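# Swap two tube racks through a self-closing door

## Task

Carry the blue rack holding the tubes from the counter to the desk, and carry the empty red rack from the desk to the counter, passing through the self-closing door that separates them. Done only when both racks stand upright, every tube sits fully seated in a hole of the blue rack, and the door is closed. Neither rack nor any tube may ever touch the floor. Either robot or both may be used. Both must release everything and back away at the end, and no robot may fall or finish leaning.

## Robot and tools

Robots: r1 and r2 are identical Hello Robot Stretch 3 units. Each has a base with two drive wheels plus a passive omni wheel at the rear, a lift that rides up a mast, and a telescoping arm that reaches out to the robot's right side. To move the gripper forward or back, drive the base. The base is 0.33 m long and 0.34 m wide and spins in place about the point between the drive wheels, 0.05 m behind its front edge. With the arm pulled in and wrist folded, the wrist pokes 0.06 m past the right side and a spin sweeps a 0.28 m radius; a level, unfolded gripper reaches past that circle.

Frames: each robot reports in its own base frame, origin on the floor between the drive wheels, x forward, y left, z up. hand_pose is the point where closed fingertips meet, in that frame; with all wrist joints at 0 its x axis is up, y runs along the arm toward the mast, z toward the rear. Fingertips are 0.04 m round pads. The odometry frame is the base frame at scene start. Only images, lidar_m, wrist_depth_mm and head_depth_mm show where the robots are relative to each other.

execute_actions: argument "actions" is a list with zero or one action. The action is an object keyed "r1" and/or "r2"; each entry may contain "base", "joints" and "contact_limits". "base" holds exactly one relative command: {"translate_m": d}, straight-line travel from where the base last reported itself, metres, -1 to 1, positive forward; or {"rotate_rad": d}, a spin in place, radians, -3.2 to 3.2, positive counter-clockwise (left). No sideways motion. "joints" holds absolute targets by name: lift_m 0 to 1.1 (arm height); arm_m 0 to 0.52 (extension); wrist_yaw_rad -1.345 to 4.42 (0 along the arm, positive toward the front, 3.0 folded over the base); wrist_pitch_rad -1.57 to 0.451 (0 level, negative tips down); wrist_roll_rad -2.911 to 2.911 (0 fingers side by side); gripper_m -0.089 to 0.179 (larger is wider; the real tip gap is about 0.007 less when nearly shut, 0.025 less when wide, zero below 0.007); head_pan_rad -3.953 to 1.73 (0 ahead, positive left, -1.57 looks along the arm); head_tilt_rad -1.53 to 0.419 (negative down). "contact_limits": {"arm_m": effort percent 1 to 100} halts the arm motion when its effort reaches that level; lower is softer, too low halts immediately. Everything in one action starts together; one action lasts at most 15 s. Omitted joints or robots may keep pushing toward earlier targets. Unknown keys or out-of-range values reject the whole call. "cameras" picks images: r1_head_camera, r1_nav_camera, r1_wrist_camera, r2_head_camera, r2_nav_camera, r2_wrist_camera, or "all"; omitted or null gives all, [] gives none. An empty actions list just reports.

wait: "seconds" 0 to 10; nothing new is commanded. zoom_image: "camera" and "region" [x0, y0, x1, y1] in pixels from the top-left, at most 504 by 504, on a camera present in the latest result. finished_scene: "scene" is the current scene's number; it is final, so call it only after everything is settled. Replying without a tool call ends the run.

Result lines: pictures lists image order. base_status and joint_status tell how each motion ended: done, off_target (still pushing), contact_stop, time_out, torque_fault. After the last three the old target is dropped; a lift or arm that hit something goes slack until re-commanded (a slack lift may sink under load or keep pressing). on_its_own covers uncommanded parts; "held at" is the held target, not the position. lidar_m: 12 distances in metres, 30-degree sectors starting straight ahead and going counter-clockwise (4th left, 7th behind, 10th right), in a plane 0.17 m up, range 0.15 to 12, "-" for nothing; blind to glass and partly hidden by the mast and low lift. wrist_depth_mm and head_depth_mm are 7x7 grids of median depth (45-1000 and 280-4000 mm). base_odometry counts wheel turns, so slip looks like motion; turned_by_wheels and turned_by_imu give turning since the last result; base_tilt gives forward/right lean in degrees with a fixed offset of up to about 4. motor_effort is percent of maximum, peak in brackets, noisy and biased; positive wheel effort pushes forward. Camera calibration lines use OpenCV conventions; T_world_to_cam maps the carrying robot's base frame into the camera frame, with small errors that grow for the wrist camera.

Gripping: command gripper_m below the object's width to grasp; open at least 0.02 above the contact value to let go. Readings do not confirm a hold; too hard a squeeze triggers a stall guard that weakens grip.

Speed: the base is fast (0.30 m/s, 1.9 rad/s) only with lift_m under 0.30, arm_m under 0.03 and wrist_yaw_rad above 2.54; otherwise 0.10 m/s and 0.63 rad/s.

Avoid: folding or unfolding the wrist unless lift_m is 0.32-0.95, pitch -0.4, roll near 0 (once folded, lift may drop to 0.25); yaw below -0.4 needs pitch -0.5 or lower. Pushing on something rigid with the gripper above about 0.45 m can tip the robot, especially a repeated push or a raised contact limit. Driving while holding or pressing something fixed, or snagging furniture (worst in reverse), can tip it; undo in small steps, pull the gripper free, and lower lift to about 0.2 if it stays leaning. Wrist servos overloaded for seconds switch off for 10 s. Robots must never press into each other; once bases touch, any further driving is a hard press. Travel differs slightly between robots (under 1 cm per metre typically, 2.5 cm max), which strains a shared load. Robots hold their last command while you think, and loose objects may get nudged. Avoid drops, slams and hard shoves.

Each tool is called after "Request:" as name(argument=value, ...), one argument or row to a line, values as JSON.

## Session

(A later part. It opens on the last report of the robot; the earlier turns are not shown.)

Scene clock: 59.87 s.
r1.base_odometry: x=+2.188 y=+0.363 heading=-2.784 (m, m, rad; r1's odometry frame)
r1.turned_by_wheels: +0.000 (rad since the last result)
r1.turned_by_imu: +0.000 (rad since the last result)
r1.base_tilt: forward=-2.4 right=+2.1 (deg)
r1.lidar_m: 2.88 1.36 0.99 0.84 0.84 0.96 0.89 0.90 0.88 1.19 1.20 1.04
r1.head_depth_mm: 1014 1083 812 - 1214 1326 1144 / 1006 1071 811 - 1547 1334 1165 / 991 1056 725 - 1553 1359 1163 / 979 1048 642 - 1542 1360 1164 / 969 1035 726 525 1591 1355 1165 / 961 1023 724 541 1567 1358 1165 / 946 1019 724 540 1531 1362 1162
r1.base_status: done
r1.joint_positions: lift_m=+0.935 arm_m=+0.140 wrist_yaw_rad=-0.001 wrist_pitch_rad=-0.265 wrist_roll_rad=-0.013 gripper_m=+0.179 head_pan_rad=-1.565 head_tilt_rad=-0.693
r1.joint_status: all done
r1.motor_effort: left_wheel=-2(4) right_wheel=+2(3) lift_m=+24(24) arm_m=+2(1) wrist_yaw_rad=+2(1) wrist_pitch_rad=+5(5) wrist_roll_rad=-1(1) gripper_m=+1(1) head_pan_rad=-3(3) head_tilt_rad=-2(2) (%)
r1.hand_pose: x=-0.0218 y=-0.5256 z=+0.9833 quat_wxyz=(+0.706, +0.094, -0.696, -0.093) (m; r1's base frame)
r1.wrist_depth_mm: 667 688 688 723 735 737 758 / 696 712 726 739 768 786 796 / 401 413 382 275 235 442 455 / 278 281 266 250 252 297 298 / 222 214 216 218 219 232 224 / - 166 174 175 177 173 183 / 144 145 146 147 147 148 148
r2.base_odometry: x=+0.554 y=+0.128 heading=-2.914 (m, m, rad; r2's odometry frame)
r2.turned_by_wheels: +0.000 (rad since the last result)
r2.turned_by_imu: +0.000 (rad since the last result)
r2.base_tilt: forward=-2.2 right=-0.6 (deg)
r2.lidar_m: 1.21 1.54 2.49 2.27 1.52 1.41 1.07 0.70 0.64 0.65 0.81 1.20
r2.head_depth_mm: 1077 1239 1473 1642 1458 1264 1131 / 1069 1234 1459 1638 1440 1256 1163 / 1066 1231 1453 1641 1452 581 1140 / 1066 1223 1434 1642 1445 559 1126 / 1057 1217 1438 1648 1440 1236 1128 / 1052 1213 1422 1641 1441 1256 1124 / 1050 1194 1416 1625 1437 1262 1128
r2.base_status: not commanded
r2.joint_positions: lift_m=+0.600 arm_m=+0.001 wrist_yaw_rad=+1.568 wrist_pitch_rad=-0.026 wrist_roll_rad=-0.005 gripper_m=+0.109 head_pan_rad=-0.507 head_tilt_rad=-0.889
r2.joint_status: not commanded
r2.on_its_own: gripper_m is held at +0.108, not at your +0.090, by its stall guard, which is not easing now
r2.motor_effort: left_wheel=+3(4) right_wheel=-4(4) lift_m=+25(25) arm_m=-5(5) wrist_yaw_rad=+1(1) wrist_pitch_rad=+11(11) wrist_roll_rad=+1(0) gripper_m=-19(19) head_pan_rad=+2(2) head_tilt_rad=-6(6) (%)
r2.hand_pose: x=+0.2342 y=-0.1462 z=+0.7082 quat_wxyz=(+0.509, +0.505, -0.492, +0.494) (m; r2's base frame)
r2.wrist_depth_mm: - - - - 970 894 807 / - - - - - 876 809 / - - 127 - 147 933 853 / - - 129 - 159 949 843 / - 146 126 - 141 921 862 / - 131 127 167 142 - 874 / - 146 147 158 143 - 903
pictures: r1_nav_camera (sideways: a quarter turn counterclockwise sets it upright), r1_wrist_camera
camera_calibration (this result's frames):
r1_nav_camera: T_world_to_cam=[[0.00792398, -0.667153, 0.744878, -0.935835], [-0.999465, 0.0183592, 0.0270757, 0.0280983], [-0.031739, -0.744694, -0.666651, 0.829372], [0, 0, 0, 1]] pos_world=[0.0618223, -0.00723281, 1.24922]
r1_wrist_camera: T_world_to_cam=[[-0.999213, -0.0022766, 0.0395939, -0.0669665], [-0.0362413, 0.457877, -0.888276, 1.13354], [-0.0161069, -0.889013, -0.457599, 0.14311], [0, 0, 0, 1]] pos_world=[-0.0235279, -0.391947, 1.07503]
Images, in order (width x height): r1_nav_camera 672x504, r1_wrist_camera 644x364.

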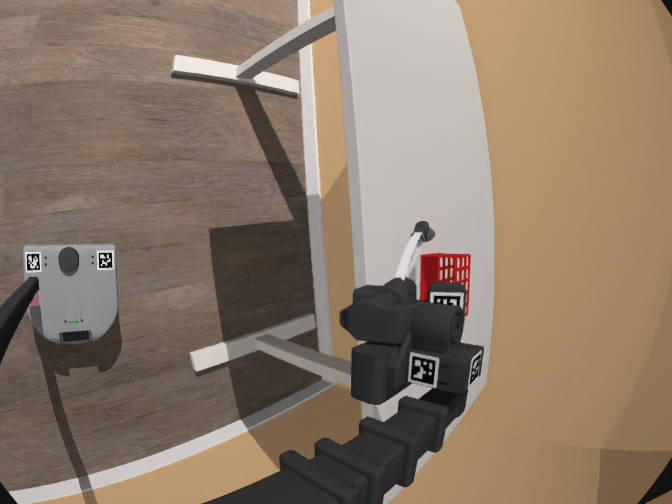

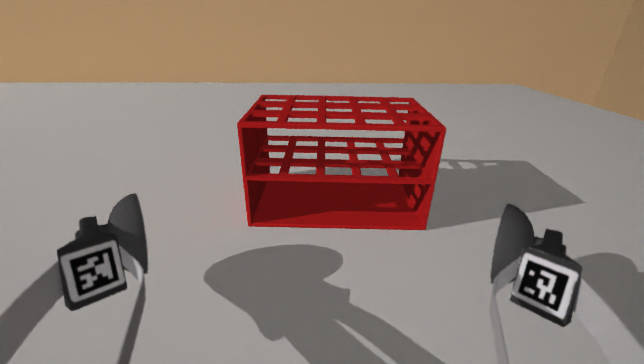

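Request:
execute_actions(
  actions=[
    {"r1":{"base":{"translate_m":-0.012}}},
  ],
  cameras=[],
)

Request:
execute_actions(
  actions=[
    {"r1":{"joints":{"arm_m":0.23},"contact_limits":{"arm_m":10}}},
  ],
  cameras=["r1_nav_camera","r1_wrist_camera"],
)

Scene clock: 62.10 s.
r1.base_odometry: x=+2.200 y=+0.367 heading=-2.785 (m, m, rad; r1's odometry frame)
r1.turned_by_wheels: +0.000 (rad since the last result)
r1.turned_by_imu: +0.000 (rad since the last result)
r1.base_tilt: forward=-2.3 right=+2.2 (deg)
r1.lidar_m: 2.90 1.36 0.99 0.84 0.84 0.95 0.88 0.89 0.87 1.19 1.20 1.05
r1.head_depth_mm: 1014 1084 812 - 1197 1332 1143 / 1006 1070 810 - 1502 1331 1169 / 994 1057 787 - 1550 1364 1164 / 983 1048 641 - 1548 1359 1162 / 968 1033 727 523 1583 1362 1159 / 962 1024 725 541 1570 1356 1163 / 950 1021 724 540 1541 1355 1162
r1.base_status: done
r1.joint_positions: lift_m=+0.935 arm_m=+0.140 wrist_yaw_rad=-0.001 wrist_pitch_rad=-0.265 wrist_roll_rad=-0.013 gripper_m=+0.179 head_pan_rad=-1.565 head_tilt_rad=-0.693
r1.joint_status: not commanded
r1.motor_effort: left_wheel=-2(6) right_wheel=+2(5) lift_m=+24(24) arm_m=+2(2) wrist_yaw_rad=+1(0) wrist_pitch_rad=+5(5) wrist_roll_rad=-1(1) gripper_m=+1(0) head_pan_rad=-3(3) head_tilt_rad=-2(2) (%)
r1.hand_pose: x=-0.0218 y=-0.5256 z=+0.9833 quat_wxyz=(+0.706, +0.094, -0.696, -0.093) (m; r1's base frame)
r1.wrist_depth_mm: 663 685 698 712 729 742 757 / 699 708 735 742 759 783 802 / 405 414 382 418 275 440 451 / 278 283 252 252 258 297 300 / 221 214 216 217 220 232 224 / - 166 174 175 177 174 183 / 144 144 145 146 147 148 148
r2.base_odometry: x=+0.554 y=+0.128 heading=-2.914 (m, m, rad; r2's odometry frame)
r2.turned_by_wheels: +0.000 (rad since the last result)
r2.turned_by_imu: +0.000 (rad since the last result)
r2.base_tilt: forward=-2.2 right=-0.6 (deg)
r2.lidar_m: 1.21 1.53 2.49 2.27 1.52 1.41 1.06 0.70 0.64 0.65 0.81 1.20
r2.head_depth_mm: 1073 1240 1469 1645 1442 1262 1133 / 1071 1238 1443 1637 1445 1255 1159 / 1071 1234 1445 1655 1444 582 1139 / 1061 1217 1444 1656 1450 558 1123 / 1068 1220 1431 1631 1438 1240 1122 / 1057 1203 1423 1623 1454 1267 1123 / 1048 1199 1412 1612 1443 1260 1127
r2.base_status: not commanded
r2.joint_positions: lift_m=+0.600 arm_m=+0.001 wrist_yaw_rad=+1.568 wrist_pitch_rad=-0.026 wrist_roll_rad=-0.005 gripper_m=+0.109 head_pan_rad=-0.507 head_tilt_rad=-0.889
r2.joint_status: not commanded
r2.on_its_own: gripper_m is held at +0.108, not at your +0.090, by its stall guard, which is not easing now
r2.motor_effort: left_wheel=+4(4) right_wheel=-4(4) lift_m=+24(24) arm_m=-5(4) wrist_yaw_rad=+1(1) wrist_pitch_rad=+10(11) wrist_roll_rad=+0(0) gripper_m=-19(19) head_pan_rad=+1(1) head_tilt_rad=-5(5) (%)
r2.hand_pose: x=+0.2342 y=-0.1462 z=+0.7082 quat_wxyz=(+0.509, +0.505, -0.492, +0.494) (m; r2's base frame)
r2.wrist_depth_mm: - - - - 967 881 822 / - - - - - 911 830 / - - 127 - 147 929 840 / - - 129 - 161 942 860 / - 145 126 - 142 948 874 / - 130 127 166 143 - 889 / - 146 147 158 143 - 895
pictures: none
No camera images: the call's "cameras" was empty. Leave "cameras" out to get every camera's image.

Scene clock: 64.00 s.
r1.base_odometry: x=+2.200 y=+0.367 heading=-2.785 (m, m, rad; r1's odometry frame)
r1.turned_by_wheels: +0.000 (rad since the last result)
r1.turned_by_imu: +0.000 (rad since the last result)
r1.base_tilt: forward=-2.3 right=+2.1 (deg)
r1.lidar_m: 2.90 1.36 0.99 0.84 0.84 0.95 0.88 0.89 0.87 1.19 1.20 1.05
r1.head_depth_mm: 1014 1085 - 527 1193 1328 1146 / 1006 1075 - 509 1624 1331 1167 / 993 1065 - 507 1615 1365 1163 / 981 1047 - 515 1584 1356 1165 / 970 1033 746 541 1596 1359 1164 / 959 1023 723 541 1569 1361 1164 / 950 1019 722 540 1539 1361 1162
r1.base_status: not commanded
r1.joint_positions: lift_m=+0.935 arm_m=+0.230 wrist_yaw_rad=-0.001 wrist_pitch_rad=-0.265 wrist_roll_rad=-0.014 gripper_m=+0.179 head_pan_rad=-1.565 head_tilt_rad=-0.693
r1.joint_status: all done
r1.motor_effort: left_wheel=-2(2) right_wheel=+3(2) lift_m=+24(24) arm_m=+3(1) wrist_yaw_rad=+2(1) wrist_pitch_rad=+5(5) wrist_roll_rad=-1(1) gripper_m=+0(1) head_pan_rad=-2(3) head_tilt_rad=-2(2) (%)
r1.contact_limits: arm_m 10 (drawing in: default 19, maximum 31; extending or still: default 24, maximum 40)
r1.hand_pose: x=-0.0218 y=-0.6156 z=+0.9833 quat_wxyz=(+0.706, +0.094, -0.696, -0.093) (m; r1's base frame)
r1.wrist_depth_mm: 593 607 617 628 651 665 682 / 627 653 655 672 682 702 732 / 405 408 381 386 396 439 450 / 278 262 131 131 138 295 299 / 221 127 169 167 153 200 224 / - 159 158 163 159 167 182 / 143 143 143 143 143 147 148
r2.base_odometry: x=+0.554 y=+0.128 heading=-2.914 (m, m, rad; r2's odometry frame)
r2.turned_by_wheels: +0.000 (rad since the last result)
r2.turned_by_imu: +0.000 (rad since the last result)
r2.base_tilt: forward=-2.3 right=-0.5 (deg)
r2.lidar_m: 1.21 1.54 2.49 2.26 1.53 1.41 1.07 0.69 0.64 0.65 0.80 1.20
r2.head_depth_mm: 1074 1251 1466 1629 1442 1271 1127 / 1075 1235 1460 1635 1450 1260 1170 / 1063 1233 1436 1635 1445 581 1145 / 1063 1219 1429 1642 1443 557 1127 / 1060 1215 1433 1635 1431 1237 1125 / 1049 1208 1424 1631 1446 1263 1123 / 1051 1203 1426 1599 1446 1259 1119
r2.base_status: not commanded
r2.joint_positions: lift_m=+0.600 arm_m=+0.001 wrist_yaw_rad=+1.568 wrist_pitch_rad=-0.026 wrist_roll_rad=-0.005 gripper_m=+0.109 head_pan_rad=-0.507 head_tilt_rad=-0.889
r2.joint_status: not commanded
r2.on_its_own: gripper_m is held at +0.108, not at your +0.090, by its stall guard, which is not easing now
r2.motor_effort: left_wheel=+4(4) right_wheel=-4(4) lift_m=+25(25) arm_m=-4(4) wrist_yaw_rad=+1(1) wrist_pitch_rad=+11(11) wrist_roll_rad=+0(0) gripper_m=-19(19) head_pan_rad=+1(2) head_tilt_rad=-6(6) (%)
r2.hand_pose: x=+0.2342 y=-0.1462 z=+0.7082 quat_wxyz=(+0.509, +0.505, -0.492, +0.494) (m; r2's base frame)
r2.wrist_depth_mm: - - - - 955 870 825 / - - - - - 911 836 / - - 127 - 147 927 824 / - - 129 - 159 951 848 / - 146 126 - 141 942 870 / - 131 127 167 142 - 891 / - 146 147 158 143 - 874
pictures: r1_nav_camera (sideways: a quarter turn counterclockwise sets it upright), r1_wrist_camera
camera_calibration (this result's frames):
r1_nav_camera: T_world_to_cam=[[0.00792406, -0.667154, 0.744878, -0.935835], [-0.999465, 0.018359, 0.0270757, 0.0280983], [-0.0317389, -0.744694, -0.666651, 0.829373], [0, 0, 0, 1]] pos_world=[0.0618223, -0.00723279, 1.24922]
r1_wrist_camera: T_world_to_cam=[[-0.999212, -0.00229341, 0.0396266, -0.067212], [-0.0362766, 0.457957, -0.888234, 1.17473], [-0.0161102, -0.888971, -0.45768, 0.0632007], [0, 0, 0, 1]] pos_world=[-0.0235256, -0.481947, 1.07502]
Images, in order (width x height): r1_nav_camera 672x504, r1_wrist_camera 644x364.

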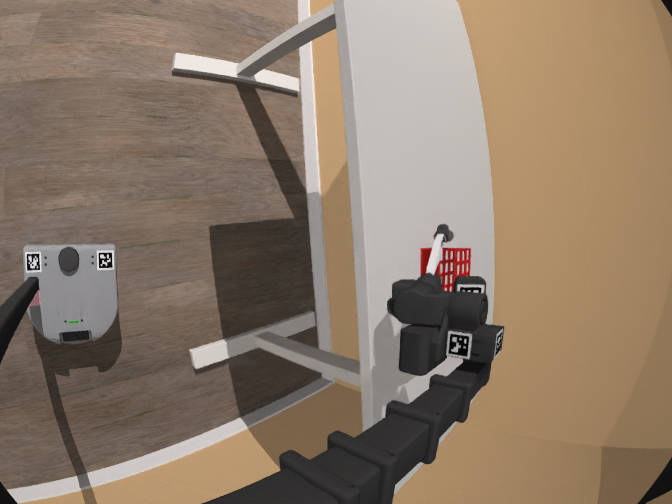

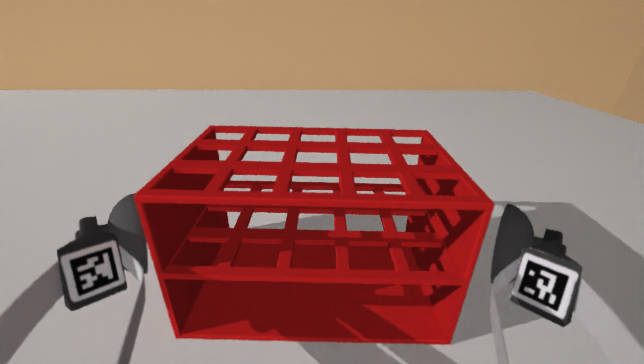

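Request:
execute_actions(
  actions=[
    {"r1":{"joints":{"arm_m":0.243,"gripper_m":0.105}},"r2":{"base":{"rotate_rad":1.85},"joints":{"head_pan_rad":0,"head_tilt_rad":-0.7}}},
  ],
  cameras=[],
)

Request:
execute_actions(
  actions=[
    {"r1":{"joints":{"lift_m":0.97}},"r2":{"base":{"translate_m":0.2}}},
  ],
  cameras=["r1_wrist_camera"],
)

Request:
execute_actions(
  actions=[
    {"r1":{"joints":{"arm_m":0,"head_pan_rad":1.3}},"r2":{"base":{"translate_m":0.3}}},
  ],
  cameras=["r1_wrist_camera","r1_nav_camera","r2_nav_camera","r2_wrist_camera"],
)

Scene clock: 68.23 s.
r1.base_odometry: x=+2.200 y=+0.367 heading=-2.785 (m, m, rad; r1's odometry frame)
r1.turned_by_wheels: +0.000 (rad since the last result)
r1.turned_by_imu: +0.001 (rad since the last result)
r1.base_tilt: forward=-2.3 right=+2.1 (deg)
r1.lidar_m: 2.90 1.36 0.99 0.84 0.84 0.94 0.88 0.89 0.87 1.19 1.21 1.05
r1.head_depth_mm: 1014 1089 - - 1194 1327 1141 / 1005 1085 - 526 1624 1330 1168 / 993 1072 - 508 1618 1361 1167 / 983 1047 656 524 1585 1362 1164 / 971 1033 725 542 1585 1360 1160 / 961 1021 724 540 1563 1357 1161 / 951 1018 723 540 1535 1354 1164
r1.base_status: not commanded
r1.joint_positions: lift_m=+0.935 arm_m=+0.243 wrist_yaw_rad=-0.001 wrist_pitch_rad=-0.265 wrist_roll_rad=-0.014 gripper_m=+0.106 head_pan_rad=-1.565 head_tilt_rad=-0.693
r1.joint_status: all done
r1.motor_effort: left_wheel=-2(2) right_wheel=+3(2) lift_m=+24(24) arm_m=+3(3) wrist_yaw_rad=+1(1) wrist_pitch_rad=+6(5) wrist_roll_rad=-1(1) gripper_m=-15(91) head_pan_rad=-3(3) head_tilt_rad=-2(3) (%)
r1.hand_pose: x=-0.0217 y=-0.6286 z=+0.9833 quat_wxyz=(+0.706, +0.094, -0.696, -0.093) (m; r1's base frame)
r1.wrist_depth_mm: 581 595 606 628 633 648 668 / 615 632 653 652 679 696 719 / 407 409 414 356 364 442 446 / 277 262 138 140 141 294 296 / 211 193 163 167 161 211 223 / 177 162 163 164 159 - 179 / 139 144 145 146 147 148 148
r2.base_odometry: x=+0.554 y=+0.128 heading=-1.064 (m, m, rad; r2's odometry frame)
r2.turned_by_wheels: +1.850 (rad since the last result)
r2.turned_by_imu: +1.857 (rad since the last result)
r2.base_tilt: forward=-2.3 right=-0.5 (deg)
r2.lidar_m: 1.74 1.42 1.41 0.80 0.65 0.64 0.70 1.07 1.20 1.32 2.06 2.49
r2.head_depth_mm: 2281 2513 2642 2081 1665 1395 1201 / 2301 2633 2715 2093 1663 1393 517 / 2046 2296 2518 2056 1665 1385 1198 / 1823 2019 2326 2052 1661 1391 1190 / 1654 1817 2026 2044 1663 1389 1203 / 1516 1667 1830 1979 1636 1403 1193 / 1400 1496 1653 1833 1664 1393 1191
r2.base_status: done
r2.joint_positions: lift_m=+0.600 arm_m=+0.001 wrist_yaw_rad=+1.569 wrist_pitch_rad=-0.026 wrist_roll_rad=-0.005 gripper_m=+0.109 head_pan_rad=-0.007 head_tilt_rad=-0.705
r2.joint_status: all done
r2.on_its_own: gripper_m is held at +0.108, not at your +0.090, by its stall guard, which is not easing now
r2.motor_effort: left_wheel=-3(7) right_wheel=+4(9) lift_m=+25(25) arm_m=-5(4) wrist_yaw_rad=+1(2) wrist_pitch_rad=+11(11) wrist_roll_rad=+1(0) gripper_m=-19(19) head_pan_rad=+4(22) head_tilt_rad=+3(21) (%)
r2.hand_pose: x=+0.2342 y=-0.1461 z=+0.7082 quat_wxyz=(+0.509, +0.505, -0.492, +0.494) (m; r2's base frame)
r2.wrist_depth_mm: - - - - - - - / - - - - - - - / - - 130 - 149 - - / - - 132 - 159 - - / - 145 126 - 141 - - / - 130 128 167 142 - - / - 146 146 158 143 - -
pictures: none
No camera images: the call's "cameras" was empty. Leave "cameras" out to get every camera's image.

Scene clock: 71.53 s.
r1.base_odometry: x=+2.200 y=+0.367 heading=-2.785 (m, m, rad; r1's odometry frame)
r1.turned_by_wheels: +0.000 (rad since the last result)
r1.turned_by_imu: +0.001 (rad since the last result)
r1.base_tilt: forward=-2.2 right=+2.2 (deg)
r1.lidar_m: 2.90 1.36 0.99 0.84 0.84 0.94 0.88 0.89 0.87 1.19 1.21 1.05
r1.head_depth_mm: 1020 1106 - 527 1185 1334 1141 / 1004 1088 - 545 1624 1329 1169 / 992 1075 - 533 1622 1359 1166 / 983 1066 650 533 1586 1363 1163 / 970 1035 693 542 1584 1355 1160 / 959 1021 725 542 1565 1361 1161 / 949 1020 723 540 1539 1359 1160
r1.base_status: not commanded
r1.joint_positions: lift_m=+0.970 arm_m=+0.243 wrist_yaw_rad=-0.001 wrist_pitch_rad=-0.273 wrist_roll_rad=-0.014 gripper_m=+0.106 head_pan_rad=-1.565 head_tilt_rad=-0.693
r1.joint_status: all done
r1.motor_effort: left_wheel=-2(1) right_wheel=+2(2) lift_m=+24(24) arm_m=+2(2) wrist_yaw_rad=+0(1) wrist_pitch_rad=+8(9) wrist_roll_rad=-1(1) gripper_m=-15(14) head_pan_rad=-3(3) head_tilt_rad=-2(2) (%)
r1.hand_pose: x=-0.0217 y=-0.6279 z=+1.0163 quat_wxyz=(+0.705, +0.097, -0.696, -0.096) (m; r1's base frame)
r1.wrist_depth_mm: 587 601 608 630 637 650 664 / 627 638 656 673 688 704 718 / 493 503 465 480 528 539 601 / 343 346 145 142 144 362 367 / 263 247 160 196 163 275 276 / 221 200 163 165 160 - 222 / 173 180 170 171 172 185 186
r2.base_odometry: x=+0.651 y=-0.047 heading=-1.065 (m, m, rad; r2's odometry frame)
r2.turned_by_wheels: +0.000 (rad since the last result)
r2.turned_by_imu: +0.001 (rad since the last result)
r2.base_tilt: forward=-2.3 right=-0.6 (deg)
r2.lidar_m: 1.58 1.29 1.29 1.00 0.81 0.80 0.87 1.33 1.32 1.46 2.28 2.33
r2.head_depth_mm: 2142 2329 2524 2068 1659 1394 1201 / 2099 2384 2603 2053 1656 1400 552 / 1849 2119 2398 2068 1643 1398 1197 / 1664 1862 2106 2081 1658 1394 1194 / 1503 1672 1867 1996 1642 1386 1197 / 1381 1501 1655 1864 1649 1393 1197 / 1263 1369 1497 1657 1652 1385 1192
r2.base_status: done
r2.joint_positions: lift_m=+0.600 arm_m=+0.001 wrist_yaw_rad=+1.569 wrist_pitch_rad=-0.026 wrist_roll_rad=-0.005 gripper_m=+0.109 head_pan_rad=-0.007 head_tilt_rad=-0.704
r2.joint_status: not commanded
r2.on_its_own: gripper_m is held at +0.108, not at your +0.090, by its stall guard, which is not easing now
r2.motor_effort: left_wheel=-3(5) right_wheel=+4(9) lift_m=+25(25) arm_m=-4(5) wrist_yaw_rad=+1(1) wrist_pitch_rad=+11(11) wrist_roll_rad=+0(1) gripper_m=-19(19) head_pan_rad=+2(2) head_tilt_rad=+2(3) (%)
r2.hand_pose: x=+0.2342 y=-0.1461 z=+0.7082 quat_wxyz=(+0.509, +0.505, -0.492, +0.494) (m; r2's base frame)
r2.wrist_depth_mm: - - - - - - - / - - - - - - - / - - 128 - 148 - - / - - 130 - 160 - - / - 145 126 - 141 - - / - 130 127 168 142 - - / - 147 147 159 144 - -
pictures: r1_wrist_camera
camera_calibration (this result's frames):
r1_wrist_camera: T_world_to_cam=[[-0.99921, -0.00310592, 0.039609, -0.0689225], [-0.0365064, 0.465175, -0.884466, 1.21036], [-0.015678, -0.885213, -0.464921, 0.0771346], [0, 0, 0, 1]] pos_world=[-0.0234728, -0.494963, 1.10911]
Images, in order (width x height): r1_wrist_camera 644x364.

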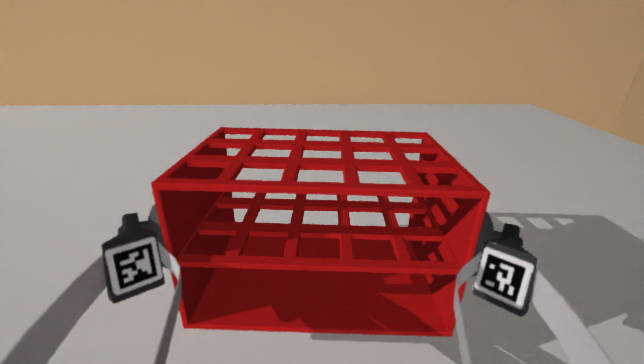

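Scene clock: 75.83 s.
r1.base_odometry: x=+2.200 y=+0.367 heading=-2.785 (m, m, rad; r1's odometry frame)
r1.turned_by_wheels: +0.000 (rad since the last result)
r1.turned_by_imu: +0.001 (rad since the last result)
r1.base_tilt: forward=-2.4 right=+2.2 (deg)
r1.lidar_m: 2.90 1.36 0.99 0.84 0.84 0.94 0.88 0.89 0.87 1.19 1.20 1.05
r1.head_depth_mm: 924 1051 1222 1405 1579 1369 1167 / 884 1002 1154 1361 1565 1364 1165 / 848 956 1090 1275 1507 1366 1166 / 812 910 1033 1202 1421 1366 1160 / 781 873 982 1130 1332 1366 1165 / 750 833 939 1068 1240 1355 1161 / 722 799 894 1015 1168 1297 1158
r1.base_status: not commanded
r1.joint_positions: lift_m=+0.970 arm_m=+0.000 wrist_yaw_rad=-0.001 wrist_pitch_rad=-0.274 wrist_roll_rad=-0.014 gripper_m=+0.106 head_pan_rad=+1.293 head_tilt_rad=-0.693
r1.joint_status: all done
r1.motor_effort: left_wheel=-2(2) right_wheel=+2(2) lift_m=+24(24) arm_m=-4(4) wrist_yaw_rad=+1(0) wrist_pitch_rad=+9(9) wrist_roll_rad=-1(1) gripper_m=-15(15) head_pan_rad=+4(47) head_tilt_rad=-2(2) (%)
r1.hand_pose: x=-0.0217 y=-0.3855 z=+1.0161 quat_wxyz=(+0.706, +0.097, -0.695, -0.096) (m; r1's base frame)
r1.wrist_depth_mm: 795 802 815 842 855 878 835 / 823 847 844 871 903 921 841 / 496 506 470 483 536 536 553 / 346 346 145 142 144 366 371 / 263 248 159 197 162 278 280 / 220 204 163 165 160 - 238 / - - - - 888 - 824
r2.base_odometry: x=+0.797 y=-0.309 heading=-1.065 (m, m, rad; r2's odometry frame)
r2.turned_by_wheels: +0.000 (rad since the last result)
r2.turned_by_imu: +0.001 (rad since the last result)
r2.base_tilt: forward=-2.2 right=-0.5 (deg)
r2.lidar_m: 1.35 1.10 1.10 1.20 1.04 1.03 1.13 1.52 1.51 1.67 2.11 2.10
r2.head_depth_mm: 1919 2114 2315 2076 1660 1396 1199 / 1764 2033 2357 2060 1673 1396 551 / 1566 1789 2060 2071 1652 1399 1195 / 1416 1569 1789 1973 1645 1394 1201 / 1278 1414 1578 1803 1644 1385 1199 / 1170 1271 1416 1575 1646 1380 1196 / 1068 1165 1269 1403 1557 1368 1192
r2.base_status: done
r2.joint_positions: lift_m=+0.600 arm_m=+0.001 wrist_yaw_rad=+1.569 wrist_pitch_rad=-0.026 wrist_roll_rad=-0.005 gripper_m=+0.109 head_pan_rad=-0.007 head_tilt_rad=-0.704
r2.joint_status: not commanded
r2.on_its_own: gripper_m is held at +0.108, not at your +0.090, by its stall guard, which is not easing now
r2.motor_effort: left_wheel=-3(6) right_wheel=+4(10) lift_m=+25(24) arm_m=-4(5) wrist_yaw_rad=+1(1) wrist_pitch_rad=+11(11) wrist_roll_rad=+1(0) gripper_m=-19(19) head_pan_rad=+3(2) head_tilt_rad=+2(2) (%)
r2.hand_pose: x=+0.2342 y=-0.1461 z=+0.7082 quat_wxyz=(+0.509, +0.505, -0.492, +0.494) (m; r2's base frame)
r2.wrist_depth_mm: 855 - - - - - - / 871 - - - - - - / 890 - 128 - 147 - - / 909 - 130 - 160 - - / 902 145 126 - 141 - - / 883 131 127 167 142 - - / 975 146 146 158 143 - -
pictures: r1_nav_camera (sideways: a quarter turn counterclockwise sets it upright), r1_wrist_camera, r2_nav_camera (sideways: a quarter turn counterclockwise sets it upright), r2_wrist_camera
camera_calibration (this result's frames):
r1_nav_camera: T_world_to_cam=[[0.17934, 0.642646, 0.744878, -0.93688], [0.954279, -0.297689, 0.0270757, 0.0161804], [0.239142, 0.705966, -0.666651, 0.82772], [0, 0, 0, 1]] pos_world=[-0.0453631, 0.0225572, 1.24922]
r1_wrist_camera: T_world_to_cam=[[-0.999186, -0.00331538, 0.0402057, -0.0688464], [-0.0371175, 0.465985, -0.884014, 1.09726], [-0.0158044, -0.884786, -0.465729, 0.292559], [0, 0, 0, 1]] pos_world=[-0.0234389, -0.252683, 1.10902]
r2_nav_camera: T_world_to_cam=[[0.664741, -0.0656312, 0.744185, -0.925624], [-0.0341094, -0.997761, -0.0575264, 0.12374], [0.746295, 0.0128565, -0.665492, 0.817311], [0, 0, 0, 1]] pos_world=[0.00956679, 0.052205, 1.23987]
r2_wrist_camera: T_world_to_cam=[[0.00137143, -0.998231, 0.0594402, -0.193137], [-0.164806, -0.0588531, -0.984569, 0.765824], [0.986325, -0.00844581, -0.164595, 0.042218], [0, 0, 0, 1]] pos_world=[0.0848362, -0.147368, 0.772435]
Images, in order (width x height): r1_nav_camera 672x504, r1_wrist_camera 644x364, r2_nav_camera 672x504, r2_wrist_camera 644x364.

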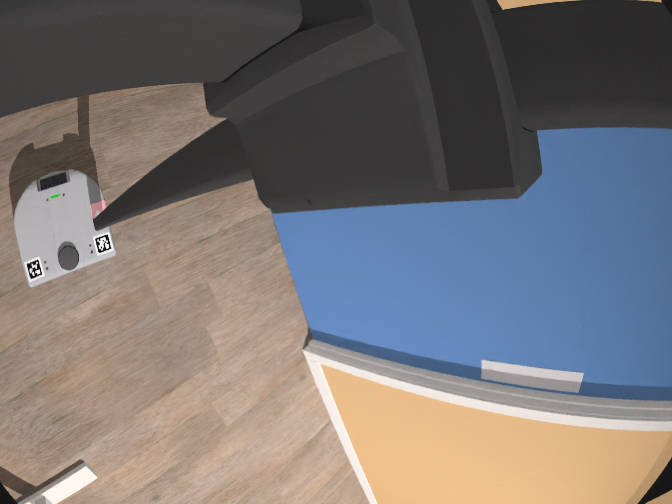

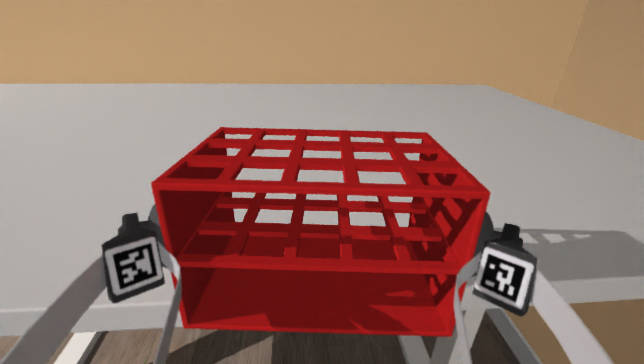

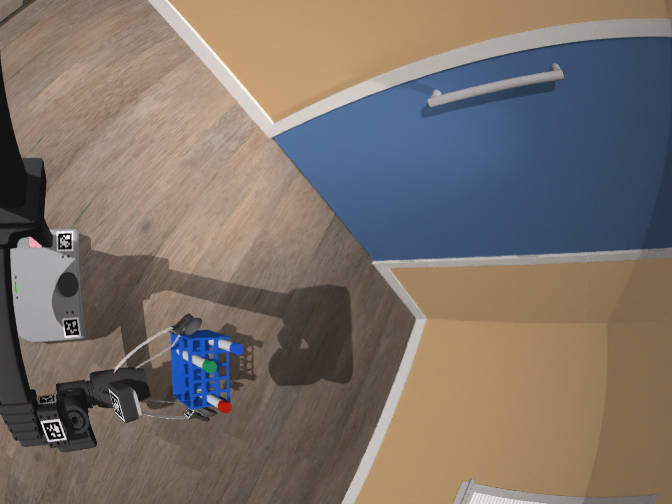

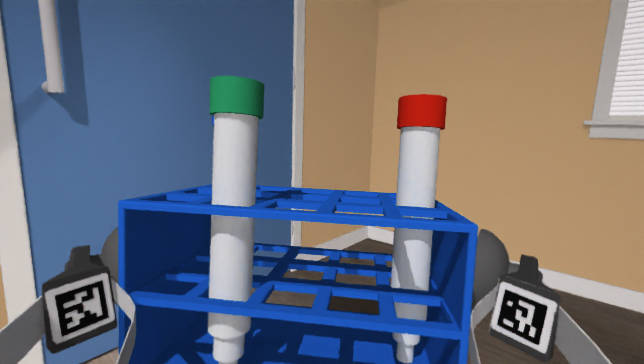

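Request:
execute_actions(
  actions=[
    {"r1":{"base":{"rotate_rad":1.64},"joints":{"head_pan_rad":0,"head_tilt_rad":-1.0}}},
  ],
  cameras=["r1_head_camera","r1_nav_camera"],
)

Scene clock: 79.63 s.
r1.base_odometry: x=+2.200 y=+0.367 heading=-1.145 (m, m, rad; r1's odometry frame)
r1.turned_by_wheels: +1.640 (rad since the last result)
r1.turned_by_imu: +1.654 (rad since the last result)
r1.base_tilt: forward=-2.3 right=+2.2 (deg)
r1.lidar_m: 0.84 0.86 0.92 0.88 0.90 0.87 1.19 1.09 1.05 2.90 1.24 0.96
r1.head_depth_mm: 817 968 1183 1468 1357 1205 1083 / 816 962 1184 1455 1344 1201 1083 / 811 961 1171 1445 1344 1202 1084 / 807 956 1164 1450 1353 1200 1089 / 804 930 1117 1396 1349 1198 1090 / 737 857 1057 1358 1346 1198 1081 / 733 866 1055 1354 1343 1195 1080
r1.base_status: done
r1.joint_positions: lift_m=+0.970 arm_m=+0.000 wrist_yaw_rad=-0.001 wrist_pitch_rad=-0.274 wrist_roll_rad=-0.014 gripper_m=+0.106 head_pan_rad=+0.007 head_tilt_rad=-0.987
r1.joint_status: all done
r1.motor_effort: left_wheel=-3(7) right_wheel=+2(5) lift_m=+25(24) arm_m=-4(4) wrist_yaw_rad=-1(0) wrist_pitch_rad=+9(9) wrist_roll_rad=-1(1) gripper_m=-15(15) head_pan_rad=-3(44) head_tilt_rad=-5(19) (%)
r1.hand_pose: x=-0.0217 y=-0.3855 z=+1.0161 quat_wxyz=(+0.706, +0.097, -0.695, -0.096) (m; r1's base frame)
r1.wrist_depth_mm: - - - - - - - / - - - - - - - / - - - - - - 552 / - - 145 142 143 - 429 / - - 159 196 163 - - / 984 - 163 166 160 - - / - - - - - - 765
r2.base_odometry: x=+0.797 y=-0.309 heading=-1.065 (m, m, rad; r2's odometry frame)
r2.turned_by_wheels: +0.000 (rad since the last result)
r2.turned_by_imu: +0.000 (rad since the last result)
r2.base_tilt: forward=-2.3 right=-0.6 (deg)
r2.lidar_m: 1.35 1.10 1.10 1.20 1.04 1.03 1.13 1.52 1.51 1.66 2.12 2.10
r2.head_depth_mm: 1915 2115 2306 2069 1658 1396 1194 / 1782 2033 2396 2054 1651 1391 551 / 1577 1776 2066 2064 1658 1388 1203 / 1415 1573 1787 1944 1660 1374 1199 / 1285 1406 1568 1791 1663 1389 1194 / 1166 1277 1409 1582 1653 1395 1193 / 1077 1170 1281 1404 1563 1383 1188
r2.base_status: not commanded
r2.joint_positions: lift_m=+0.600 arm_m=+0.001 wrist_yaw_rad=+1.569 wrist_pitch_rad=-0.026 wrist_roll_rad=-0.005 gripper_m=+0.109 head_pan_rad=-0.007 head_tilt_rad=-0.704
r2.joint_status: not commanded
r2.on_its_own: gripper_m is held at +0.108, not at your +0.090, by its stall guard, which is not easing now
r2.motor_effort: left_wheel=-4(4) right_wheel=+4(4) lift_m=+25(25) arm_m=-4(4) wrist_yaw_rad=+1(1) wrist_pitch_rad=+11(11) wrist_roll_rad=+0(0) gripper_m=-19(19) head_pan_rad=+4(3) head_tilt_rad=+2(2) (%)
r2.hand_pose: x=+0.2342 y=-0.1461 z=+0.7082 quat_wxyz=(+0.509, +0.505, -0.492, +0.494) (m; r2's base frame)
r2.wrist_depth_mm: 834 - - - - - - / 864 - - - - - - / 876 - 128 - 146 - - / 913 - 130 - 159 - - / 898 145 126 - 141 - - / 872 130 127 167 142 - - / 982 146 147 158 144 - -
pictures: r1_head_camera (sideways: a quarter turn clockwise sets it upright), r1_nav_camera (sideways: a quarter turn counterclockwise sets it upright)
camera_calibration (this result's frames):
r1_head_camera: T_world_to_cam=[[-0.808797, -0.00752229, -0.588039, 0.78673], [-0.016728, 0.999808, 0.0102182, -0.00672136], [0.587849, 0.0181011, -0.808768, 1.00483], [0, 0, 0, 1]] pos_world=[0.0455051, -0.00555045, 1.27537]
r1_nav_camera: T_world_to_cam=[[0.854783, 0.00993007, 0.518891, -0.646547], [-0.00843491, -0.999419, 0.0330211, 0.0143245], [0.518917, -0.0326026, -0.854203, 1.06989], [0, 0, 0, 1]] pos_world=[-0.0024073, 0.0556177, 1.24892]
Images, in order (width x height): r1_head_camera 896x504, r1_nav_camera 672x504.

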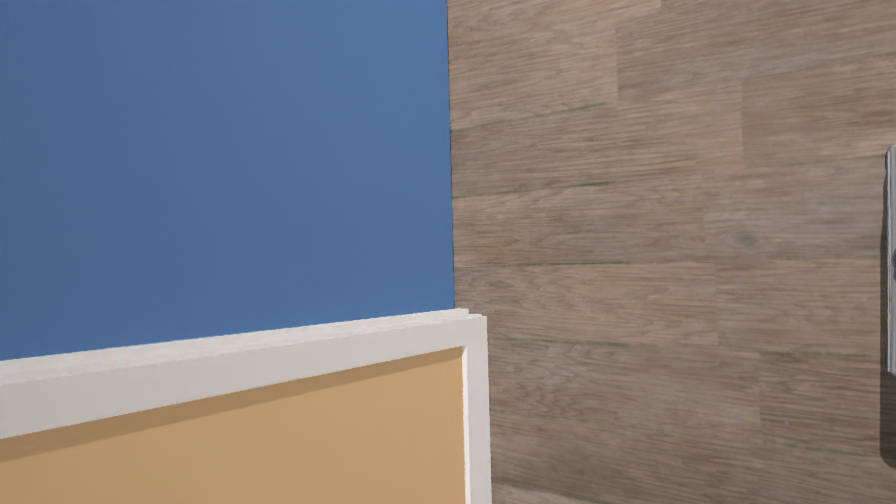

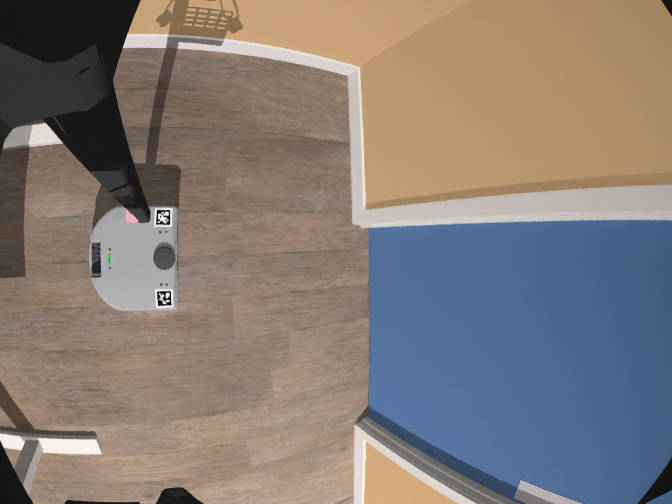

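Request:
execute_actions(
  actions=[
    {"r1":{"base":{"rotate_rad":-0.45}}},
  ],
  cameras=[],
)

Request:
execute_actions(
  actions=[
    {"r1":{"base":{"translate_m":0.7}}},
  ],
  cameras=[],
)

Request:
execute_actions(
  actions=[
    {"r1":{"base":{"rotate_rad":0.45},"joints":{"lift_m":0.6}}},
  ],
  cameras=[],
)

Request:
execute_actions(
  actions=[
    {"r1":{"base":{"translate_m":0.35}}},
  ],
  cameras=["r1_nav_camera","r2_nav_camera"],
)

Scene clock: 82.20 s.
r1.base_odometry: x=+2.200 y=+0.367 heading=-1.595 (m, m, rad; r1's odometry frame)
r1.turned_by_wheels: -0.450 (rad since the last result)
r1.turned_by_imu: -0.453 (rad since the last result)
r1.base_tilt: forward=-2.3 right=+2.2 (deg)
r1.lidar_m: 0.94 0.84 0.88 0.90 0.89 0.92 0.87 1.19 1.05 1.75 2.90 1.24
r1.head_depth_mm: 1072 1252 1610 1545 1345 1199 1086 / 1036 1258 1556 1542 1357 1199 1081 / 977 1167 1450 1538 1350 1197 1093 / 922 1091 1332 1520 1341 1200 1090 / 872 1022 1237 1479 1345 1203 1087 / 828 963 1148 1418 1346 1200 1077 / 789 907 1069 1295 1344 1195 1082
r1.base_status: done
r1.joint_positions: lift_m=+0.970 arm_m=+0.000 wrist_yaw_rad=-0.001 wrist_pitch_rad=-0.274 wrist_roll_rad=-0.014 gripper_m=+0.106 head_pan_rad=+0.007 head_tilt_rad=-0.988
r1.joint_status: not commanded
r1.motor_effort: left_wheel=+3(6) right_wheel=-3(5) lift_m=+24(24) arm_m=-4(4) wrist_yaw_rad=+1(0) wrist_pitch_rad=+9(9) wrist_roll_rad=-1(1) gripper_m=-15(15) head_pan_rad=-4(4) head_tilt_rad=-4(4) (%)
r1.hand_pose: x=-0.0217 y=-0.3855 z=+1.0161 quat_wxyz=(+0.706, +0.097, -0.695, -0.096) (m; r1's base frame)
r1.wrist_depth_mm: - - - - - - 791 / - - - - - 960 794 / - - - 581 527 538 559 / - - 146 142 143 365 369 / - - 160 197 163 278 278 / - - 164 165 160 - 238 / - - - - - - 893
r2.base_odometry: x=+0.797 y=-0.309 heading=-1.065 (m, m, rad; r2's odometry frame)
r2.turned_by_wheels: +0.000 (rad since the last result)
r2.turned_by_imu: +0.000 (rad since the last result)
r2.base_tilt: forward=-2.2 right=-0.5 (deg)
r2.lidar_m: 1.35 1.10 1.10 1.21 1.04 1.03 1.13 1.52 1.51 1.67 2.12 2.10
r2.head_depth_mm: 1938 2091 2295 2070 1672 1402 1201 / 1796 2032 2433 2085 1664 1395 551 / 1581 1769 2059 2053 1654 1389 1203 / 1404 1575 1780 1964 1673 1391 1199 / 1271 1411 1568 1778 1655 1392 1193 / 1168 1281 1414 1570 1652 1390 1205 / 1078 1170 1281 1407 1536 1401 1193
r2.base_status: not commanded
r2.joint_positions: lift_m=+0.600 arm_m=+0.001 wrist_yaw_rad=+1.569 wrist_pitch_rad=-0.026 wrist_roll_rad=-0.005 gripper_m=+0.109 head_pan_rad=-0.007 head_tilt_rad=-0.704
r2.joint_status: not commanded
r2.on_its_own: gripper_m is held at +0.108, not at your +0.090, by its stall guard, which is not easing now
r2.motor_effort: left_wheel=-3(3) right_wheel=+4(4) lift_m=+25(25) arm_m=-4(4) wrist_yaw_rad=+0(1) wrist_pitch_rad=+11(11) wrist_roll_rad=+0(0) gripper_m=-19(19) head_pan_rad=+3(4) head_tilt_rad=+2(2) (%)
r2.hand_pose: x=+0.2342 y=-0.1461 z=+0.7082 quat_wxyz=(+0.509, +0.505, -0.492, +0.494) (m; r2's base frame)
r2.wrist_depth_mm: 821 - - - - - - / 861 - - - - - - / 896 - 127 - 147 - - / 879 - 130 - 159 - - / 916 145 126 - 141 - - / 878 131 127 167 143 - - / 962 146 146 158 143 - -
pictures: none
No camera images: the call's "cameras" was empty. Leave "cameras" out to get every camera's image.

Scene clock: 90.17 s.
r1.base_odometry: x=+2.183 y=-0.332 heading=-1.594 (m, m, rad; r1's odometry frame)
r1.turned_by_wheels: +0.000 (rad since the last result)
r1.turned_by_imu: +0.002 (rad since the last result)
r1.base_tilt: forward=-2.2 right=+2.2 (deg)
r1.lidar_m: 0.30 0.29 0.31 0.43 0.99 1.27 1.58 1.43 1.43 2.64 0.75 0.40
r1.head_depth_mm: 325 399 517 734 1095 1205 1082 / 304 369 468 637 1003 1202 1087 / 293 343 427 564 830 1182 1093 / 286 320 392 504 709 1145 1089 / - 302 363 457 619 958 1086 / - 293 337 417 548 798 1077 / - - 315 384 492 685 1034
r1.base_status: done
r1.joint_positions: lift_m=+0.970 arm_m=+0.000 wrist_yaw_rad=-0.001 wrist_pitch_rad=-0.274 wrist_roll_rad=-0.014 gripper_m=+0.106 head_pan_rad=+0.007 head_tilt_rad=-0.988
r1.joint_status: not commanded
r1.motor_effort: left_wheel=+3(6) right_wheel=-3(4) lift_m=+24(24) arm_m=-4(4) wrist_yaw_rad=+1(0) wrist_pitch_rad=+9(9) wrist_roll_rad=-1(1) gripper_m=-15(15) head_pan_rad=-4(4) head_tilt_rad=-4(4) (%)
r1.hand_pose: x=-0.0217 y=-0.3855 z=+1.0161 quat_wxyz=(+0.706, +0.097, -0.695, -0.096) (m; r1's base frame)
r1.wrist_depth_mm: - - - - - - - / - - - - - - - / - - - - - - - / 936 - 146 142 143 - - / 870 - 159 197 162 - - / 762 - 163 165 159 - - / 830 - - - - - -
r2.base_odometry: x=+0.797 y=-0.309 heading=-1.065 (m, m, rad; r2's odometry frame)
r2.turned_by_wheels: +0.000 (rad since the last result)
r2.turned_by_imu: +0.001 (rad since the last result)
r2.base_tilt: forward=-2.3 right=-0.5 (deg)
r2.lidar_m: 1.35 1.10 1.10 1.21 1.04 1.03 1.13 1.52 1.51 1.66 2.12 2.10
r2.head_depth_mm: 1907 2126 2328 2057 1666 1405 1195 / 1778 2044 2376 2070 1669 1390 552 / 1569 1797 2076 2060 1662 1387 1202 / 1409 1578 1777 1973 1659 1388 1190 / 1276 1402 1578 1782 1640 1389 1198 / 1171 1279 1393 1569 1653 1388 1190 / 1071 1164 1276 1420 1551 1383 1196
r2.base_status: not commanded
r2.joint_positions: lift_m=+0.600 arm_m=+0.001 wrist_yaw_rad=+1.569 wrist_pitch_rad=-0.026 wrist_roll_rad=-0.005 gripper_m=+0.109 head_pan_rad=-0.007 head_tilt_rad=-0.704
r2.joint_status: not commanded
r2.on_its_own: gripper_m is held at +0.108, not at your +0.090, by its stall guard, which is not easing now
r2.motor_effort: left_wheel=-4(3) right_wheel=+4(4) lift_m=+25(25) arm_m=-5(5) wrist_yaw_rad=+1(1) wrist_pitch_rad=+11(11) wrist_roll_rad=+0(0) gripper_m=-20(19) head_pan_rad=+3(0) head_tilt_rad=+2(1) (%)
r2.hand_pose: x=+0.2342 y=-0.1461 z=+0.7082 quat_wxyz=(+0.509, +0.505, -0.492, +0.494) (m; r2's base frame)
r2.wrist_depth_mm: 834 - - - - - - / 864 - - - - - - / 878 - 127 - 147 - - / 893 - 129 - 158 - - / 926 145 126 - 141 - - / 879 131 127 166 142 - - / 994 146 147 158 143 - -
pictures: none
No camera images: the call's "cameras" was empty. Leave "cameras" out to get every camera's image.

Scene clock: 94.37 s.
r1.base_odometry: x=+2.183 y=-0.332 heading=-1.145 (m, m, rad; r1's odometry frame)
r1.turned_by_wheels: +0.450 (rad since the last result)
r1.turned_by_imu: +0.454 (rad since the last result)
r1.base_tilt: forward=-2.4 right=+2.1 (deg)
r1.lidar_m: 0.29 0.30 0.40 0.77 1.24 1.58 1.81 1.43 2.48 0.98 0.43 0.30
r1.head_depth_mm: - 294 342 441 624 1068 1084 / - 293 340 438 618 1046 1084 / - 292 338 435 612 1028 1091 / - 290 337 433 605 1012 1090 / - 289 335 430 600 998 1087 / - 287 333 426 595 983 1080 / - 290 331 424 589 969 1080
r1.base_status: done
r1.joint_positions: lift_m=+0.600 arm_m=+0.000 wrist_yaw_rad=-0.001 wrist_pitch_rad=-0.274 wrist_roll_rad=-0.014 gripper_m=+0.106 head_pan_rad=+0.007 head_tilt_rad=-0.988
r1.joint_status: all done
r1.motor_effort: left_wheel=-2(5) right_wheel=+2(6) lift_m=+20(20) arm_m=-4(4) wrist_yaw_rad=+0(1) wrist_pitch_rad=+9(9) wrist_roll_rad=-1(1) gripper_m=-15(15) head_pan_rad=-3(4) head_tilt_rad=-4(4) (%)
r1.hand_pose: x=-0.0217 y=-0.3855 z=+0.6463 quat_wxyz=(+0.706, +0.097, -0.695, -0.096) (m; r1's base frame)
r1.wrist_depth_mm: 306 430 879 - - - - / 324 432 874 - - - - / 343 414 674 - - - - / 364 388 145 142 143 - - / 388 399 159 197 162 - - / 370 481 163 165 160 - - / 411 496 676 759 781 837 831
r2.base_odometry: x=+0.797 y=-0.309 heading=-1.065 (m, m, rad; r2's odometry frame)
r2.turned_by_wheels: +0.000 (rad since the last result)
r2.turned_by_imu: +0.000 (rad since the last result)
r2.base_tilt: forward=-2.2 right=-0.5 (deg)
r2.lidar_m: 1.35 1.10 1.10 1.21 1.04 1.03 1.13 1.52 1.51 1.67 2.11 2.10
r2.head_depth_mm: 1925 2099 2312 2052 1674 1397 1199 / 1775 2060 2402 2064 1655 1393 551 / 1564 1802 2062 2063 1646 1393 1201 / 1413 1568 1788 1966 1655 1400 1188 / 1282 1421 1577 1778 1665 1393 1192 / 1167 1288 1412 1581 1656 1392 1199 / 1074 1163 1278 1409 1548 1385 1188
r2.base_status: not commanded
r2.joint_positions: lift_m=+0.600 arm_m=+0.001 wrist_yaw_rad=+1.569 wrist_pitch_rad=-0.026 wrist_roll_rad=-0.005 gripper_m=+0.109 head_pan_rad=-0.007 head_tilt_rad=-0.704
r2.joint_status: not commanded
r2.on_its_own: gripper_m is held at +0.108, not at your +0.090, by its stall guard, which is not easing now
r2.motor_effort: left_wheel=-3(3) right_wheel=+4(4) lift_m=+26(25) arm_m=-5(4) wrist_yaw_rad=+1(1) wrist_pitch_rad=+11(11) wrist_roll_rad=+0(0) gripper_m=-19(19) head_pan_rad=+2(2) head_tilt_rad=+2(2) (%)
r2.hand_pose: x=+0.2342 y=-0.1461 z=+0.7082 quat_wxyz=(+0.509, +0.505, -0.492, +0.494) (m; r2's base frame)
r2.wrist_depth_mm: 845 - - - - - - / 862 - - - - - - / 899 - 128 - 147 - - / 899 - 130 - 159 - - / 910 145 126 - 140 - - / 865 131 127 167 142 - - / 979 146 146 157 143 - -
pictures: none
No camera images: the call's "cameras" was empty. Leave "cameras" out to get every camera's image.

Scene clock: 99.47 s.
r1.base_odometry: x=+2.328 y=-0.651 heading=-1.145 (m, m, rad; r1's odometry frame)
r1.turned_by_wheels: +0.000 (rad since the last result)
r1.turned_by_imu: +0.068 (rad since the last result)
r1.base_tilt: forward=-2.3 right=+2.1 (deg)
r1.lidar_m: 0.16 0.16 0.17 0.24 1.27 1.78 1.76 2.25 2.64 0.58 0.50 0.21
r1.head_depth_mm: - - - 349 610 1182 1081 / - - - 321 484 1145 1081 / - - - 298 402 795 1089 / - - - - 344 596 1081 / - - - - 317 476 1047 / - - - - 295 397 776 / - - - - - 341 586
r1.base_status: done
r1.joint_positions: lift_m=+0.600 arm_m=+0.000 wrist_yaw_rad=-0.002 wrist_pitch_rad=-0.275 wrist_roll_rad=-0.015 gripper_m=+0.106 head_pan_rad=-0.005 head_tilt_rad=-1.000
r1.joint_status: not commanded
r1.motor_effort: left_wheel=-1(66) right_wheel=+1(28) lift_m=+22(23) arm_m=-2(4) wrist_yaw_rad=+1(47) wrist_pitch_rad=+9(10) wrist_roll_rad=-1(1) gripper_m=-15(21) head_pan_rad=+2(4) head_tilt_rad=+0(4) (%)
r1.hand_pose: x=-0.0220 y=-0.3853 z=+0.6459 quat_wxyz=(+0.706, +0.097, -0.695, -0.097) (m; r1's base frame)
r1.wrist_depth_mm: - - - 305 288 - - / - - - 329 310 - - / - - - 341 327 - - / - - 146 144 144 - - / - - 160 199 164 - - / 985 887 164 166 160 - - / 801 817 764 508 515 833 847
r2.base_odometry: x=+0.797 y=-0.309 heading=-1.065 (m, m, rad; r2's odometry frame)
r2.turned_by_wheels: +0.000 (rad since the last result)
r2.turned_by_imu: +0.000 (rad since the last result)
r2.base_tilt: forward=-2.2 right=-0.5 (deg)
r2.lidar_m: 0.77 0.76 1.10 1.20 1.04 1.03 1.13 1.52 1.51 1.67 2.12 2.11
r2.head_depth_mm: 1930 2103 2312 2070 1654 1389 1201 / 1785 2067 2393 2060 1670 1399 551 / 1573 1777 2043 2071 1656 1389 1200 / 1255 1410 1611 1860 1659 1382 1197 / 904 984 972 1174 1339 1349 1200 / 689 754 816 927 1133 1347 1190 / 621 726 1291 2030 1651 1384 1197
r2.base_status: not commanded
r2.joint_positions: lift_m=+0.600 arm_m=+0.001 wrist_yaw_rad=+1.569 wrist_pitch_rad=-0.026 wrist_roll_rad=-0.005 gripper_m=+0.109 head_pan_rad=-0.007 head_tilt_rad=-0.704
r2.joint_status: not commanded
r2.on_its_own: gripper_m is held at +0.108, not at your +0.090, by its stall guard, which is not easing now
r2.motor_effort: left_wheel=-4(3) right_wheel=+4(4) lift_m=+25(25) arm_m=-4(4) wrist_yaw_rad=+1(1) wrist_pitch_rad=+11(11) wrist_roll_rad=+0(0) gripper_m=-19(19) head_pan_rad=+2(2) head_tilt_rad=+2(2) (%)
r2.hand_pose: x=+0.2342 y=-0.1461 z=+0.7082 quat_wxyz=(+0.509, +0.505, -0.492, +0.494) (m; r2's base frame)
r2.wrist_depth_mm: - 678 941 - - - - / - 673 835 - - - - / - 726 127 - 147 - - / - 710 130 - 159 - - / - 145 126 - 141 - - / 866 131 127 167 142 - - / - 146 147 158 144 - -
pictures: r1_nav_camera (sideways: a quarter turn counterclockwise sets it upright), r2_nav_camera (sideways: a quarter turn counterclockwise sets it upright)
camera_calibration (this result's frames):
r1_nav_camera: T_world_to_cam=[[0.861337, -0.000049073, 0.508033, -0.632443], [-0.0196479, -0.999255, 0.0332153, 0.0141405], [0.507653, -0.0385914, -0.860697, 1.0784], [0, 0, 0, 1]] pos_world=[-0.00242904, 0.0557159, 1.24901]
r2_nav_camera: T_world_to_cam=[[0.664741, -0.0656314, 0.744185, -0.925624], [-0.0341096, -0.997761, -0.0575264, 0.12374], [0.746295, 0.0128563, -0.665492, 0.817311], [0, 0, 0, 1]] pos_world=[0.0095668, 0.052205, 1.23987]
Images, in order (width x height): r1_nav_camera 672x504, r2_nav_camera 672x504.

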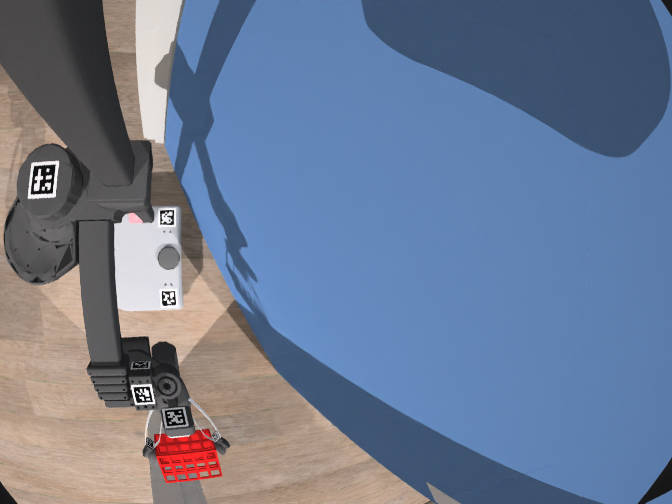

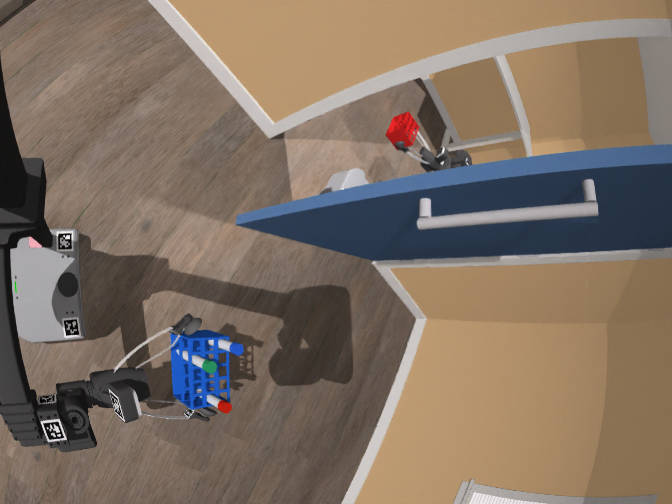

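Request:
execute_actions(
  actions=[
    {"r1":{"base":{"translate_m":0.45},"joints":{"head_pan_rad":-0.5}},"r2":{"base":{"translate_m":-0.15}}},
  ],
  cameras=["r1_nav_camera","r2_nav_camera"],
)

Scene clock: 106.07 s.
r1.base_odometry: x=+2.514 y=-1.060 heading=-1.144 (m, m, rad; r1's odometry frame)
r1.turned_by_wheels: +0.000 (rad since the last result)
r1.turned_by_imu: +0.312 (rad since the last result)
r1.base_tilt: forward=-2.3 right=+2.2 (deg)
r1.lidar_m: 0.22 0.17 0.17 0.18 0.26 2.18 2.13 0.79 0.83 1.47 1.37 0.50
r1.head_depth_mm: 2185 2114 1770 1529 1346 1203 - / 2143 2111 1775 1532 1346 1202 1095 / 2109 2099 1770 1528 1342 1196 1115 / 2076 2099 1766 1529 1345 1200 1097 / 2040 2096 1719 1445 1101 1160 1065 / 487 515 552 589 630 677 729 / 367 383 402 420 441 462 486
r1.base_status: done
r1.joint_positions: lift_m=+0.600 arm_m=+0.000 wrist_yaw_rad=+0.000 wrist_pitch_rad=-0.277 wrist_roll_rad=-0.015 gripper_m=+0.106 head_pan_rad=-0.497 head_tilt_rad=-0.995
r1.joint_status: all done
r1.motor_effort: left_wheel=+11(71) right_wheel=+0(18) lift_m=+22(23) arm_m=-2(3) wrist_yaw_rad=-1(6) wrist_pitch_rad=+10(11) wrist_roll_rad=+0(1) gripper_m=-15(15) head_pan_rad=-1(32) head_tilt_rad=-2(1) (%)
r1.hand_pose: x=-0.0214 y=-0.3850 z=+0.6454 quat_wxyz=(+0.706, +0.099, -0.695, -0.097) (m; r1's base frame)
r1.wrist_depth_mm: - 810 - - - - - / - - - - - - 964 / - - - - - - 899 / - - 146 185 143 - 850 / - - 160 179 164 - 792 / 985 892 163 165 160 - 741 / 796 804 757 767 773 834 653
r2.base_odometry: x=+0.724 y=-0.178 heading=-1.065 (m, m, rad; r2's odometry frame)
r2.turned_by_wheels: +0.000 (rad since the last result)
r2.turned_by_imu: +0.000 (rad since the last result)
r2.base_tilt: forward=-2.2 right=-0.4 (deg)
r2.lidar_m: 1.34 1.20 1.19 1.31 0.92 0.91 1.00 1.43 1.42 1.56 2.23 1.16
r2.head_depth_mm: 1129 1217 1308 1433 1535 1392 1206 / 1252 1347 1503 1631 1658 1385 551 / 1380 1502 1692 1841 1658 1389 1196 / 1650 1431 1268 1754 1644 1401 1199 / 2754 3171 2684 1988 1641 1383 1191 / 3073 3424 2668 2037 1649 1390 1192 / 3185 3395 2661 2039 1654 1387 1191
r2.base_status: done
r2.joint_positions: lift_m=+0.600 arm_m=+0.001 wrist_yaw_rad=+1.569 wrist_pitch_rad=-0.026 wrist_roll_rad=-0.005 gripper_m=+0.109 head_pan_rad=-0.007 head_tilt_rad=-0.704
r2.joint_status: not commanded
r2.on_its_own: gripper_m is held at +0.108, not at your +0.090, by its stall guard, which is not easing now
r2.motor_effort: left_wheel=-3(9) right_wheel=+4(6) lift_m=+25(25) arm_m=-5(5) wrist_yaw_rad=+1(1) wrist_pitch_rad=+11(11) wrist_roll_rad=+0(1) gripper_m=-19(20) head_pan_rad=+3(2) head_tilt_rad=+2(2) (%)
r2.hand_pose: x=+0.2342 y=-0.1461 z=+0.7082 quat_wxyz=(+0.509, +0.505, -0.492, +0.494) (m; r2's base frame)
r2.wrist_depth_mm: 938 - - - - - - / 951 - - - - - - / 996 - 127 - 147 - - / - - 129 - 159 - - / 996 146 125 - 141 - - / 974 131 127 167 143 - - / - 146 146 158 144 - -
pictures: r1_nav_camera (sideways: a quarter turn counterclockwise sets it upright), r2_nav_camera (sideways: a quarter turn counterclockwise sets it upright)
camera_calibration (this result's frames):
r1_nav_camera: T_world_to_cam=[[0.756572, -0.406208, 0.51244, -0.637544], [-0.490107, -0.871032, 0.0331373, 0.0171117], [0.432891, -0.276221, -0.858084, 1.07546], [0, 0, 0, 1]] pos_world=[0.0251772, 0.0529942, 1.24897]
r2_nav_camera: T_world_to_cam=[[0.66471, -0.0656288, 0.744213, -0.92566], [-0.0341038, -0.997761, -0.0575276, 0.123741], [0.746322, 0.0128587, -0.665461, 0.81727], [0, 0, 0, 1]] pos_world=[0.0095692, 0.052205, 1.23987]
Images, in order (width x height): r1_nav_camera 672x504, r2_nav_camera 672x504.

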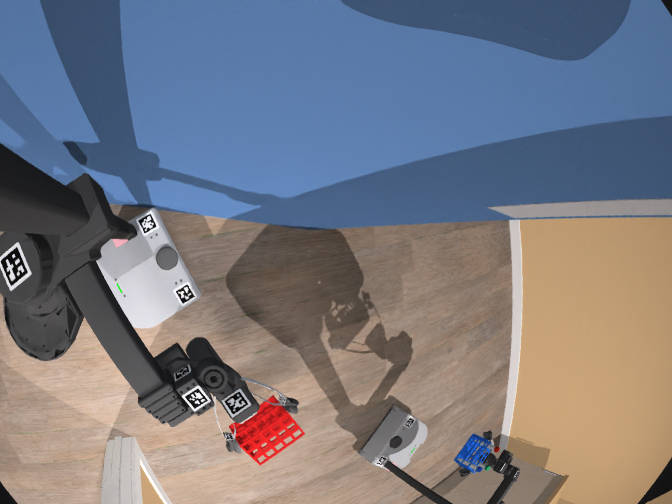

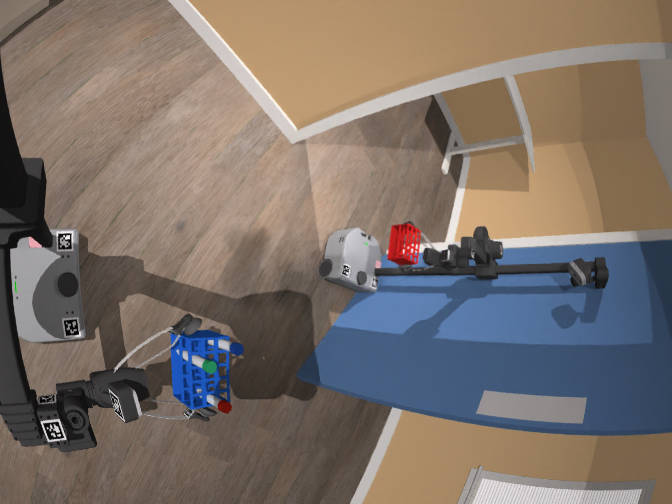

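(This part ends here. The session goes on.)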